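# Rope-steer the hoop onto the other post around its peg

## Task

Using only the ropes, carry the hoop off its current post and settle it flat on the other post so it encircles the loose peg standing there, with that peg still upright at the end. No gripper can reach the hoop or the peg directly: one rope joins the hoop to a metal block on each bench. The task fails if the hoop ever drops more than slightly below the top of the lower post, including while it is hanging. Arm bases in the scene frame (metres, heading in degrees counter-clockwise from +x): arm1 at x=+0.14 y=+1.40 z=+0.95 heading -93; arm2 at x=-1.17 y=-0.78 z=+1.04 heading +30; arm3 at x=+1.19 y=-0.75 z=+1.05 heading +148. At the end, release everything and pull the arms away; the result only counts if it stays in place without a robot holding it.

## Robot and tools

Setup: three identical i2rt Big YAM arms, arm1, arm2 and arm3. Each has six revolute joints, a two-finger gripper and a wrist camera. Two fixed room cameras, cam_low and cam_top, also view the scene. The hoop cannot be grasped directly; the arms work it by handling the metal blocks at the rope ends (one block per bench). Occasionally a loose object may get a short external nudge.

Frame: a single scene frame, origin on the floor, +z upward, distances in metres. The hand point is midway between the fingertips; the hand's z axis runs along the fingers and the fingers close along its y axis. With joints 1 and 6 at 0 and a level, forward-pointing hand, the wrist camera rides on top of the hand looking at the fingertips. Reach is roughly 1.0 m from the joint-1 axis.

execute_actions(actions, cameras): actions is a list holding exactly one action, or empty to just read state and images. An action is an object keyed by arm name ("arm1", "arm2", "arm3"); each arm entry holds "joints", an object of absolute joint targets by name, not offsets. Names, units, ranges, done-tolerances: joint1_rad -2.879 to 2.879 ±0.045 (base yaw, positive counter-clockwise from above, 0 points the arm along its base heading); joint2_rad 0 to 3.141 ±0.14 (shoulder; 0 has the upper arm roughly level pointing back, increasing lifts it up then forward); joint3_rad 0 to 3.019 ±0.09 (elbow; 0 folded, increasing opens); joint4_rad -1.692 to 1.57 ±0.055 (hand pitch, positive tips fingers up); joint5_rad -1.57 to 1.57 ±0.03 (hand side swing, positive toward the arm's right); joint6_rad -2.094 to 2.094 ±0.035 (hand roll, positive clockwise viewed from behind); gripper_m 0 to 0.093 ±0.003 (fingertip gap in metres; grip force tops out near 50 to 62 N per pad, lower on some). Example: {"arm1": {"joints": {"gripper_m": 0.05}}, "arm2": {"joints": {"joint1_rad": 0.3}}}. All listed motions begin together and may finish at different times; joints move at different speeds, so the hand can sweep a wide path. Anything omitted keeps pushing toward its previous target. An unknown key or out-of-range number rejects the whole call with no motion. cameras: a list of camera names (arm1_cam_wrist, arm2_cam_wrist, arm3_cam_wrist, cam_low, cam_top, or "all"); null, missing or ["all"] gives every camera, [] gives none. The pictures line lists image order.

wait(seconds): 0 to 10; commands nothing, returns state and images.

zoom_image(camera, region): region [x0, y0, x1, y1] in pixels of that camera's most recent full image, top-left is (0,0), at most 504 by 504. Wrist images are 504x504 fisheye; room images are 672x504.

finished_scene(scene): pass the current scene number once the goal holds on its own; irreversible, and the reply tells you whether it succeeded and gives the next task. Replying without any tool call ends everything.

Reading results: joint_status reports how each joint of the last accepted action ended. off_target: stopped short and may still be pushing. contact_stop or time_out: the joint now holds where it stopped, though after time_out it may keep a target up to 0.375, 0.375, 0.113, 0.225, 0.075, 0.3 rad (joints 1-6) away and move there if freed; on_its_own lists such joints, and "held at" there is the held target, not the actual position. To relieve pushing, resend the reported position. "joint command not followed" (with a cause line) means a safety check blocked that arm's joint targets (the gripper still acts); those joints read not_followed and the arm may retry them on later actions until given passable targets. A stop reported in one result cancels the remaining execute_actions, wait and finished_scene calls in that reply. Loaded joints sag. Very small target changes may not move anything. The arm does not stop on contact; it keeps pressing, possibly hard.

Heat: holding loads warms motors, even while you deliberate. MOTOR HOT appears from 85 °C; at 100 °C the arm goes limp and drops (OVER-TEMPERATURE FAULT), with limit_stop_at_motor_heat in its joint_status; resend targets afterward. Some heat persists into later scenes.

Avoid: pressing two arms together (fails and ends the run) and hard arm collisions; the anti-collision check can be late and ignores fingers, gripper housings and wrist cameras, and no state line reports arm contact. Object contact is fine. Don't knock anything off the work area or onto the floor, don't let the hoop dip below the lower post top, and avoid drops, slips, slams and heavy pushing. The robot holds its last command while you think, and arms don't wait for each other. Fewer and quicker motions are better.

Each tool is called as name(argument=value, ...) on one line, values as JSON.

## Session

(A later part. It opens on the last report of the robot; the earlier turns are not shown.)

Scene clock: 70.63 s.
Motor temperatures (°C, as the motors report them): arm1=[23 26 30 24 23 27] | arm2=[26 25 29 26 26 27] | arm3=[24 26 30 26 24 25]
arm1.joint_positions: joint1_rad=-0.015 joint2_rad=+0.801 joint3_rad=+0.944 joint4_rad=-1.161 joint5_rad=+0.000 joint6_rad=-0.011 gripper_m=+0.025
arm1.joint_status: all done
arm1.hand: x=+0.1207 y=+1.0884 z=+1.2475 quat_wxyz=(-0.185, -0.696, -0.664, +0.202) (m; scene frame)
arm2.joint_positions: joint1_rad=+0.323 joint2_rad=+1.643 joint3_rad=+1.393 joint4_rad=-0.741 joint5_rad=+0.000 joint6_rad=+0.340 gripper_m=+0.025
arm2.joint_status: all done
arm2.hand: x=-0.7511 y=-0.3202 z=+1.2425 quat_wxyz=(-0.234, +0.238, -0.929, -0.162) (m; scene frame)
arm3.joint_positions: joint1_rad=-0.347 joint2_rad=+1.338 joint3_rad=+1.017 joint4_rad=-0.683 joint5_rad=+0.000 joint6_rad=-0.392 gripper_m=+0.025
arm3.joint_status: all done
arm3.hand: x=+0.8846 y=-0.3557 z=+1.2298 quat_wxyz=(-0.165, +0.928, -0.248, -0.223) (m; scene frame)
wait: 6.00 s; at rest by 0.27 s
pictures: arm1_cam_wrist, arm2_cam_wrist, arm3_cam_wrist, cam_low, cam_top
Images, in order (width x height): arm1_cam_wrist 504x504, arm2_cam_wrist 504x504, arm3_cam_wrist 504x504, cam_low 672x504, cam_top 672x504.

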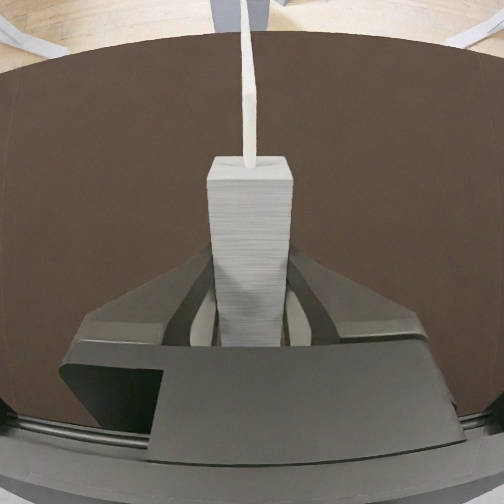

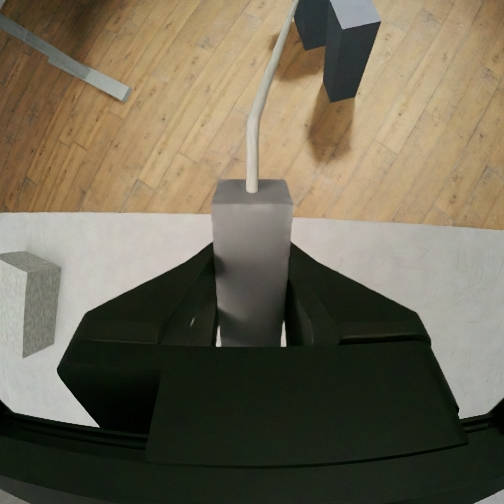

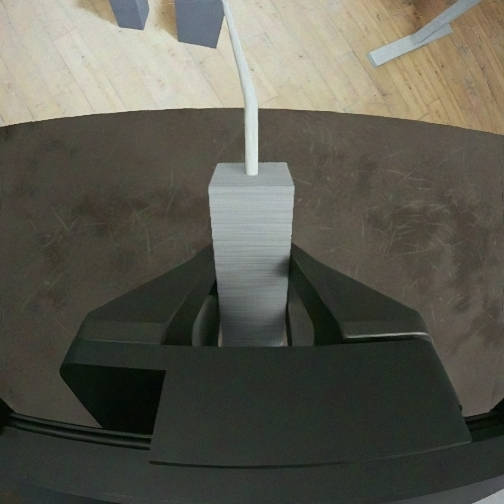

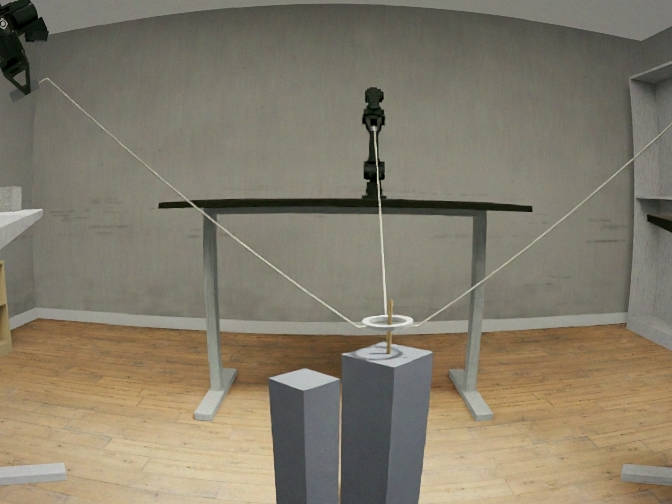

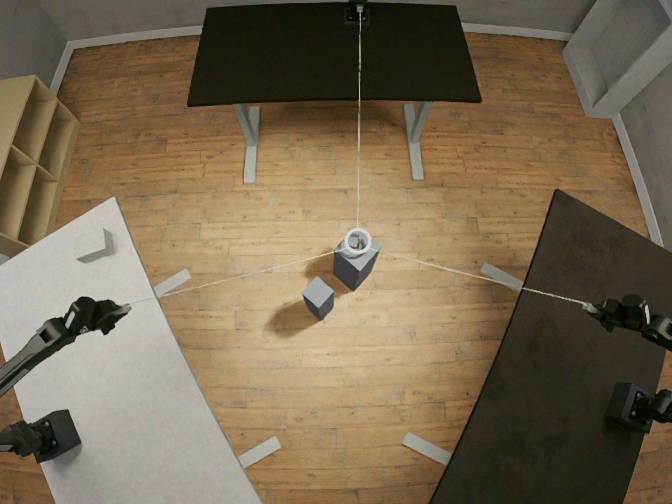

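execute_actions(actions=[{"arm1":{"joints":{"joint2_rad":0.775,"joint3_rad":0.794,"joint4_rad":-0.99}},"arm2":{"joints":{"joint2_rad":1.697,"joint3_rad":1.295,"joint4_rad":-0.562}},"arm3":{"joints":{"joint2_rad":1.39,"joint3_rad":0.938,"joint4_rad":-0.487}}}], cameras=[])

wait(seconds=5)

zoom_image(camera="cam_low", region=[300, 260, 460, 400])

Scene clock: 72.10 s.
Motor temperatures (°C, as the motors report them): arm1=[23 26 30 24 23 27] | arm2=[26 25 29 26 26 27] | arm3=[24 26 30 26 24 25]
arm1.joint_positions: joint1_rad=-0.015 joint2_rad=+0.785 joint3_rad=+0.781 joint4_rad=-1.011 joint5_rad=+0.000 joint6_rad=-0.011 gripper_m=+0.025
arm1.joint_status: all done
arm1.hand: x=+0.1205 y=+1.0890 z=+1.1885 quat_wxyz=(-0.186, -0.696, -0.663, +0.203) (m; scene frame)
arm2.joint_positions: joint1_rad=+0.323 joint2_rad=+1.706 joint3_rad=+1.288 joint4_rad=-0.589 joint5_rad=+0.000 joint6_rad=+0.340 gripper_m=+0.025
arm2.joint_status: all done
arm2.hand: x=-0.7523 y=-0.3207 z=+1.1728 quat_wxyz=(-0.228, +0.238, -0.931, -0.158) (m; scene frame)
arm3.joint_positions: joint1_rad=-0.347 joint2_rad=+1.412 joint3_rad=+0.912 joint4_rad=-0.510 joint5_rad=+0.000 joint6_rad=-0.392 gripper_m=+0.025
arm3.joint_status: all done
arm3.hand: x=+0.8841 y=-0.3560 z=+1.1672 quat_wxyz=(-0.163, +0.929, -0.248, -0.221) (m; scene frame)
pictures: none
No camera images: the call's "cameras" was empty. Leave "cameras" out to get every camera's image.

Scene clock: 77.10 s.
Motor temperatures (°C, as the motors report them): arm1=[23 26 30 24 23 27] | arm2=[26 25 29 26 26 27] | arm3=[24 27 30 26 24 25]
arm1.joint_positions: joint1_rad=-0.015 joint2_rad=+0.785 joint3_rad=+0.781 joint4_rad=-1.011 joint5_rad=+0.000 joint6_rad=-0.011 gripper_m=+0.025
arm1.joint_status: all done
arm1.hand: x=+0.1205 y=+1.0890 z=+1.1885 quat_wxyz=(-0.186, -0.696, -0.663, +0.203) (m; scene frame)
arm2.joint_positions: joint1_rad=+0.323 joint2_rad=+1.706 joint3_rad=+1.288 joint4_rad=-0.589 joint5_rad=+0.000 joint6_rad=+0.340 gripper_m=+0.025
arm2.joint_status: all done
arm2.hand: x=-0.7523 y=-0.3207 z=+1.1728 quat_wxyz=(-0.228, +0.238, -0.931, -0.158) (m; scene frame)
arm3.joint_positions: joint1_rad=-0.347 joint2_rad=+1.412 joint3_rad=+0.912 joint4_rad=-0.510 joint5_rad=+0.000 joint6_rad=-0.392 gripper_m=+0.025
arm3.joint_status: all done
arm3.hand: x=+0.8841 y=-0.3560 z=+1.1672 quat_wxyz=(-0.163, +0.929, -0.248, -0.221) (m; scene frame)
wait: 5.00 s; at rest by 0.27 s
pictures: arm1_cam_wrist, arm2_cam_wrist, arm3_cam_wrist, cam_low, cam_top
Images, in order (width x height): arm1_cam_wrist 504x504, arm2_cam_wrist 504x504, arm3_cam_wrist 504x504, cam_low 672x504, cam_top 672x504.

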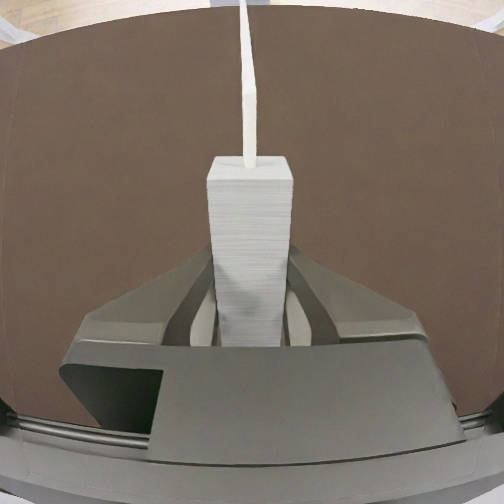

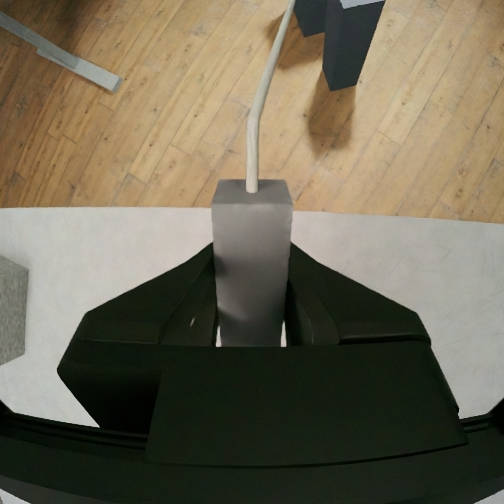

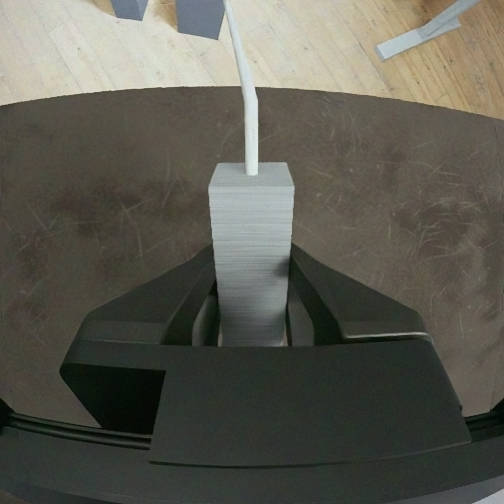

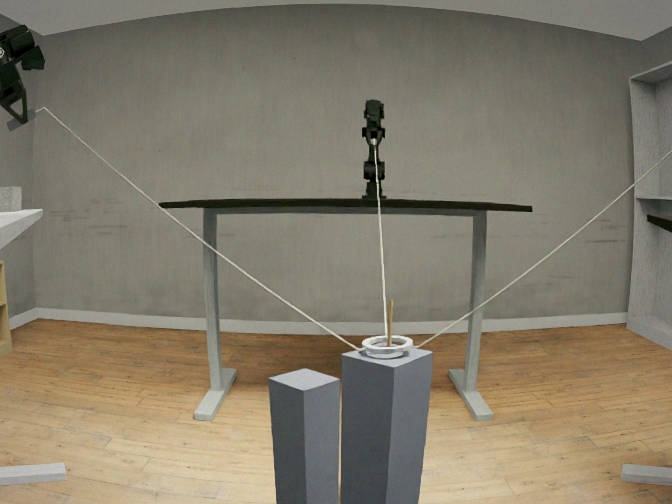

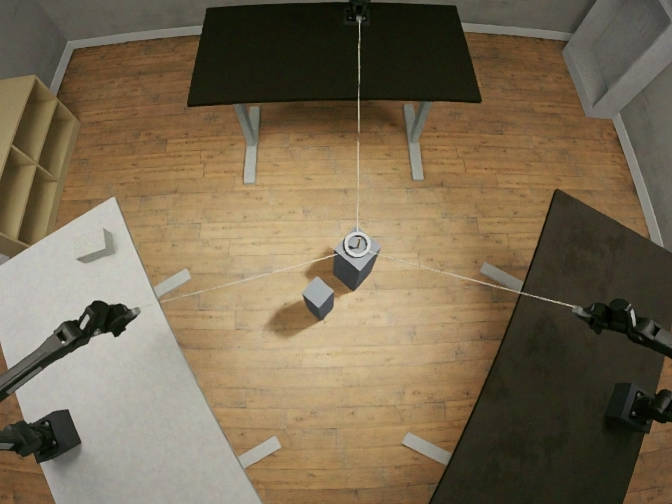

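Region (300, 260, 460, 400) of cam_low's 672x504 image, scaled by 3.150, with more detail than that image has; it fills the top 441 rows of this view, and the rest is white.

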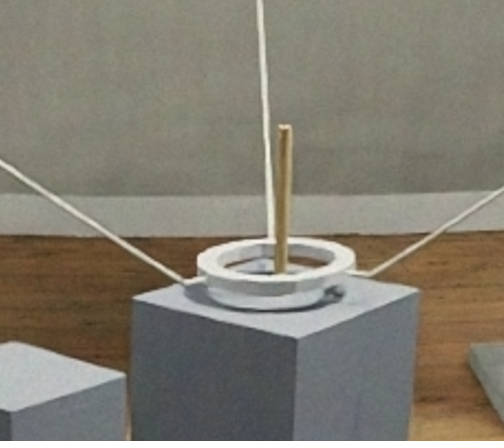

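execute_actions(actions=[{"arm1":{"joints":{"joint3_rad":0.705,"joint4_rad":-0.895}},"arm2":{"joints":{"joint2_rad":1.735,"joint3_rad":1.25,"joint4_rad":-0.475}},"arm3":{"joints":{"joint2_rad":1.445,"joint3_rad":0.888,"joint4_rad":-0.38}}}], cameras=["cam_low"])

execute_actions(actions=[{"arm1":{"joints":{"joint2_rad":1.83,"joint3_rad":1.43,"joint4_rad":-1.1}},"arm2":{"joints":{"joint2_rad":2.07,"joint3_rad":1.56,"joint4_rad":-0.985}},"arm3":{"joints":{"joint2_rad":2.065,"joint3_rad":1.56,"joint4_rad":-0.985}}}])

Scene clock: 80.07 s.
Motor temperatures (°C, as the motors report them): arm1=[23 26 30 24 23 27] | arm2=[26 25 29 26 26 27] | arm3=[24 27 30 26 24 25]
arm1.joint_positions: joint1_rad=-0.015 joint2_rad=+0.784 joint3_rad=+0.696 joint4_rad=-0.917 joint5_rad=+0.000 joint6_rad=-0.011 gripper_m=+0.025
arm1.joint_status: all done
arm1.hand: x=+0.1204 y=+1.0887 z=+1.1571 quat_wxyz=(-0.189, -0.695, -0.662, +0.206) (m; scene frame)
arm2.joint_positions: joint1_rad=+0.323 joint2_rad=+1.725 joint3_rad=+1.252 joint4_rad=-0.504 joint5_rad=+0.000 joint6_rad=+0.340 gripper_m=+0.025
arm2.joint_status: all done
arm2.hand: x=-0.7498 y=-0.3177 z=+1.1558 quat_wxyz=(-0.240, +0.237, -0.927, -0.166) (m; scene frame)
arm3.joint_positions: joint1_rad=-0.347 joint2_rad=+1.454 joint3_rad=+0.872 joint4_rad=-0.405 joint5_rad=+0.000 joint6_rad=-0.392 gripper_m=+0.025
arm3.joint_status: all done
arm3.hand: x=+0.8812 y=-0.3526 z=+1.1428 quat_wxyz=(-0.170, +0.926, -0.247, -0.230) (m; scene frame)
pictures: cam_low
Images, in order (width x height): cam_low 672x504.

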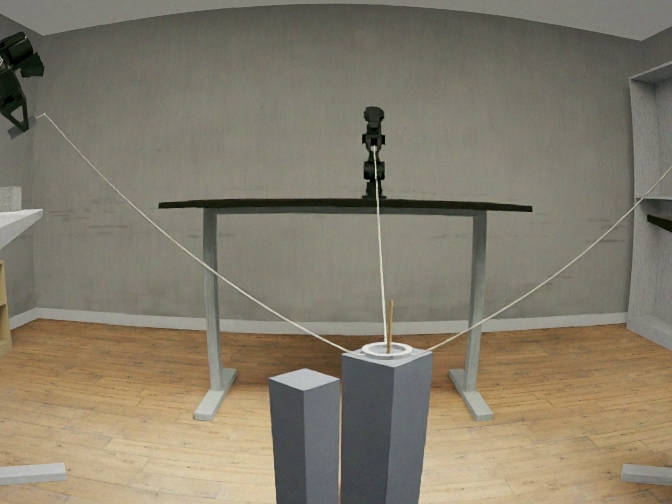

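Scene clock: 81.83 s.
Motor temperatures (°C, as the motors report them): arm1=[23 26 30 24 23 27] | arm2=[26 26 29 26 26 27] | arm3=[24 27 30 26 24 25]
arm1.joint_positions: joint1_rad=-0.015 joint2_rad=+1.854 joint3_rad=+1.376 joint4_rad=-1.096 joint5_rad=+0.000 joint6_rad=-0.011 gripper_m=+0.025
arm1.joint_status: all done
arm1.hand: x=+0.1065 y=+0.8716 z=+1.0062 quat_wxyz=(+0.002, -0.724, -0.689, +0.001) (m; scene frame)
arm2.joint_positions: joint1_rad=+0.323 joint2_rad=+2.079 joint3_rad=+1.500 joint4_rad=-0.968 joint5_rad=+0.000 joint6_rad=+0.340 gripper_m=+0.025
arm2.joint_status: all done
arm2.hand: x=-0.7733 y=-0.3424 z=+1.0128 quat_wxyz=(-0.007, +0.249, -0.968, -0.009) (m; scene frame)
arm3.joint_positions: joint1_rad=-0.347 joint2_rad=+2.086 joint3_rad=+1.514 joint4_rad=-0.973 joint5_rad=+0.000 joint6_rad=-0.392 gripper_m=+0.025
arm3.joint_status: all done
arm3.hand: x=+0.8225 y=-0.2786 z=+1.0171 quat_wxyz=(-0.003, +0.966, -0.257, -0.011) (m; scene frame)
pictures: arm1_cam_wrist, arm2_cam_wrist, arm3_cam_wrist, cam_low, cam_top
Images, in order (width x height): arm1_cam_wrist 504x504, arm2_cam_wrist 504x504, arm3_cam_wrist 504x504, cam_low 672x504, cam_top 672x504.

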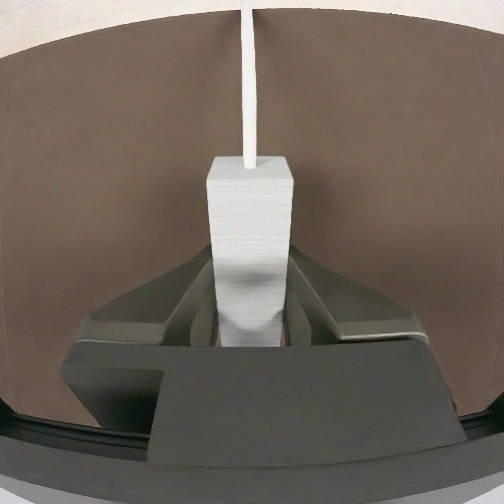

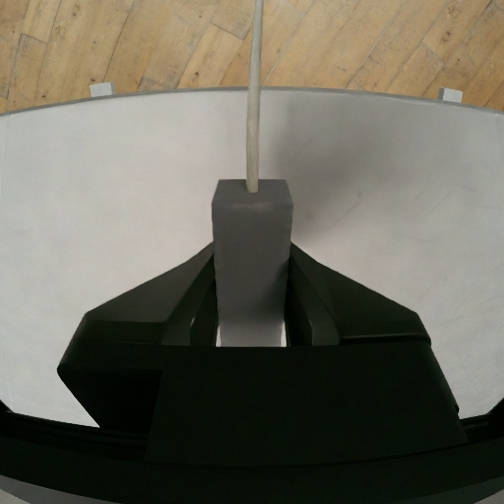

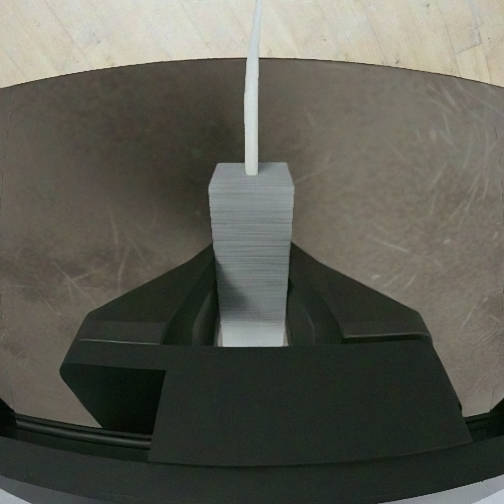

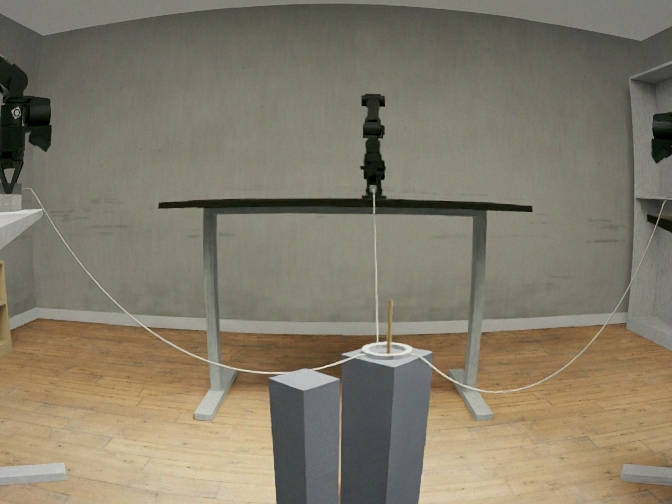

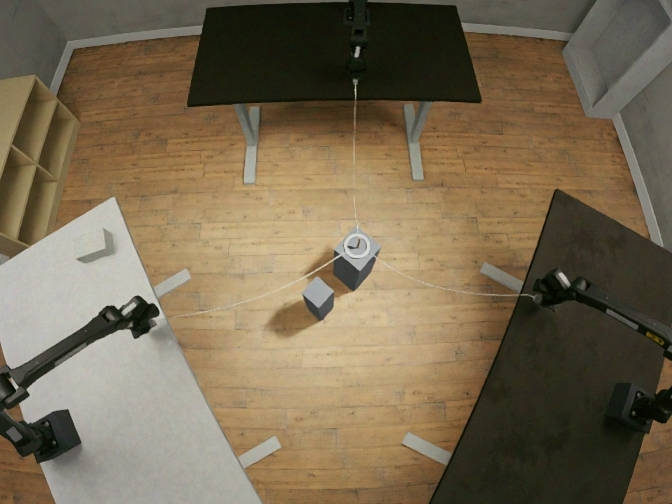

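execute_actions(actions=[{"arm1":{"joints":{"joint2_rad":1.9,"joint4_rad":-0.98}},"arm2":{"joints":{"joint2_rad":2.15,"joint4_rad":-0.84}},"arm3":{"joints":{"joint2_rad":2.14,"joint4_rad":-0.85}}}], cameras=[])

Scene clock: 83.13 s.
Motor temperatures (°C, as the motors report them): arm1=[23 26 30 24 23 27] | arm2=[26 26 29 26 26 27] | arm3=[24 27 30 26 24 25]
arm1.joint_positions: joint1_rad=-0.015 joint2_rad=+1.910 joint3_rad=+1.380 joint4_rad=-0.992 joint5_rad=+0.000 joint6_rad=-0.011 gripper_m=+0.025
arm1.joint_status: all done
arm1.hand: x=+0.1051 y=+0.8496 z=+0.9790 quat_wxyz=(-0.015, -0.724, -0.689, +0.020) (m; scene frame)
arm2.joint_positions: joint1_rad=+0.323 joint2_rad=+2.141 joint3_rad=+1.506 joint4_rad=-0.858 joint5_rad=+0.000 joint6_rad=+0.340 gripper_m=+0.025
arm2.joint_status: all done
arm2.hand: x=-0.7611 y=-0.3282 z=+0.9797 quat_wxyz=(-0.029, +0.249, -0.968, -0.024) (m; scene frame)
arm3.joint_positions: joint1_rad=-0.347 joint2_rad=+2.154 joint3_rad=+1.517 joint4_rad=-0.864 joint5_rad=+0.000 joint6_rad=-0.392 gripper_m=+0.025
arm3.joint_status: all done
arm3.hand: x=+0.8122 y=-0.2658 z=+0.9799 quat_wxyz=(-0.016, +0.966, -0.257, -0.029) (m; scene frame)
pictures: none
No camera images: the call's "cameras" was empty. Leave "cameras" out to get every camera's image.

execute_actions(actions=[{"arm1":{"joints":{"joint2_rad":1.913}},"arm2":{"joints":{"joint2_rad":2.172}},"arm3":{"joints":{"joint2_rad":2.15}}}], cameras=[])

execute_actions(actions=[{"arm1":{"joints":{"gripper_m":0.08}},"arm2":{"joints":{"gripper_m":0.08}},"arm3":{"joints":{"gripper_m":0.08}}}], cameras=[])

execute_actions(actions=[{"arm1":{"joints":{"joint2_rad":1.3}},"arm2":{"joints":{"joint2_rad":1.5}},"arm3":{"joints":{"joint2_rad":1.5}}}], cameras=["cam_low","cam_top"])

Scene clock: 84.30 s.
Motor temperatures (°C, as the motors report them): arm1=[23 26 31 24 23 27] | arm2=[26 26 29 26 26 27] | arm3=[24 27 30 26 24 25]
arm1.joint_positions: joint1_rad=-0.015 joint2_rad=+1.910 joint3_rad=+1.380 joint4_rad=-0.992 joint5_rad=+0.000 joint6_rad=-0.011 gripper_m=+0.025
arm1.joint_status: all done
arm1.hand: x=+0.1051 y=+0.8496 z=+0.9790 quat_wxyz=(-0.015, -0.724, -0.689, +0.020) (m; scene frame)
arm2.joint_positions: joint1_rad=+0.323 joint2_rad=+2.150 joint3_rad=+1.506 joint4_rad=-0.858 joint5_rad=+0.000 joint6_rad=+0.340 gripper_m=+0.025
arm2.joint_status: all done
arm2.hand: x=-0.7623 y=-0.3295 z=+0.9746 quat_wxyz=(-0.025, +0.249, -0.968, -0.021) (m; scene frame)
arm3.joint_positions: joint1_rad=-0.347 joint2_rad=+2.154 joint3_rad=+1.517 joint4_rad=-0.864 joint5_rad=+0.000 joint6_rad=-0.392 gripper_m=+0.025
arm3.joint_status: all done
arm3.hand: x=+0.8122 y=-0.2658 z=+0.9799 quat_wxyz=(-0.016, +0.966, -0.257, -0.029) (m; scene frame)
pictures: none
No camera images: the call's "cameras" was empty. Leave "cameras" out to get every camera's image.

Scene clock: 84.97 s.
Motor temperatures (°C, as the motors report them): arm1=[23 26 31 24 23 27] | arm2=[26 26 29 26 26 27] | arm3=[24 27 30 26 24 25]
arm1.joint_positions: joint1_rad=-0.015 joint2_rad=+1.910 joint3_rad=+1.381 joint4_rad=-0.992 joint5_rad=+0.000 joint6_rad=-0.011 gripper_m=+0.080
arm1.joint_status: all done
arm1.hand: x=+0.1050 y=+0.8491 z=+0.9794 quat_wxyz=(-0.016, -0.724, -0.689, +0.020) (m; scene frame)
arm2.joint_positions: joint1_rad=+0.323 joint2_rad=+2.150 joint3_rad=+1.508 joint4_rad=-0.858 joint5_rad=+0.000 joint6_rad=+0.340 gripper_m=+0.080
arm2.joint_status: all done
arm2.hand: x=-0.7618 y=-0.3289 z=+0.9751 quat_wxyz=(-0.026, +0.249, -0.968, -0.022) (m; scene frame)
arm3.joint_positions: joint1_rad=-0.347 joint2_rad=+2.154 joint3_rad=+1.518 joint4_rad=-0.864 joint5_rad=+0.000 joint6_rad=-0.392 gripper_m=+0.080
arm3.joint_status: all done
arm3.hand: x=+0.8120 y=-0.2656 z=+0.9802 quat_wxyz=(-0.017, +0.966, -0.257, -0.029) (m; scene frame)
pictures: none
No camera images: the call's "cameras" was empty. Leave "cameras" out to get every camera's image.

Scene clock: 86.70 s.
Motor temperatures (°C, as the motors report them): arm1=[23 26 31 24 23 27] | arm2=[26 26 29 26 26 27] | arm3=[24 27 30 26 24 25]
arm1.joint_positions: joint1_rad=-0.015 joint2_rad=+1.305 joint3_rad=+1.407 joint4_rad=-0.990 joint5_rad=+0.000 joint6_rad=-0.011 gripper_m=+0.080
arm1.joint_status: all done
arm1.hand: x=+0.1083 y=+0.8802 z=+1.3144 quat_wxyz=(-0.227, -0.682, -0.650, +0.247) (m; scene frame)
arm2.joint_positions: joint1_rad=+0.323 joint2_rad=+1.488 joint3_rad=+1.546 joint4_rad=-0.853 joint5_rad=+0.000 joint6_rad=+0.340 gripper_m=+0.080
arm2.joint_status: all done
arm2.hand: x=-0.7567 y=-0.3283 z=+1.3992 quat_wxyz=(-0.311, +0.229, -0.897, -0.213) (m; scene frame)
arm3.joint_positions: joint1_rad=-0.347 joint2_rad=+1.505 joint3_rad=+1.547 joint4_rad=-0.861 joint5_rad=+0.000 joint6_rad=-0.392 gripper_m=+0.080
arm3.joint_status: all done
arm3.hand: x=+0.8122 y=-0.2599 z=+1.3923 quat_wxyz=(-0.218, +0.899, -0.241, -0.293) (m; scene frame)
pictures: cam_low, cam_top
Images, in order (width x height): cam_low 672x504, cam_top 672x504.

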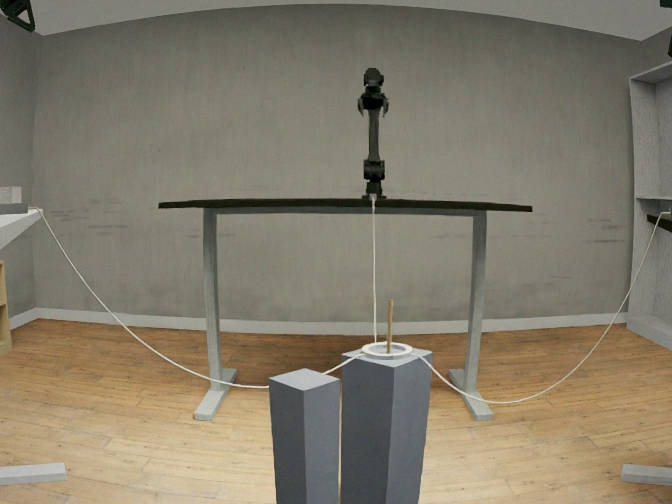

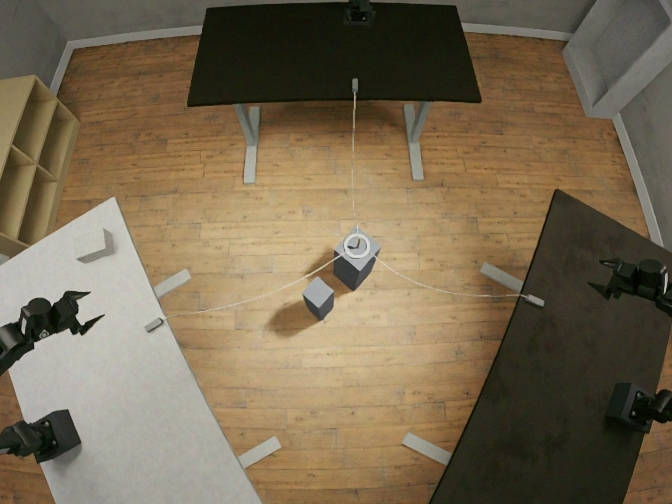

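finished_scene(scene=1)

The scene is finished: the task was done.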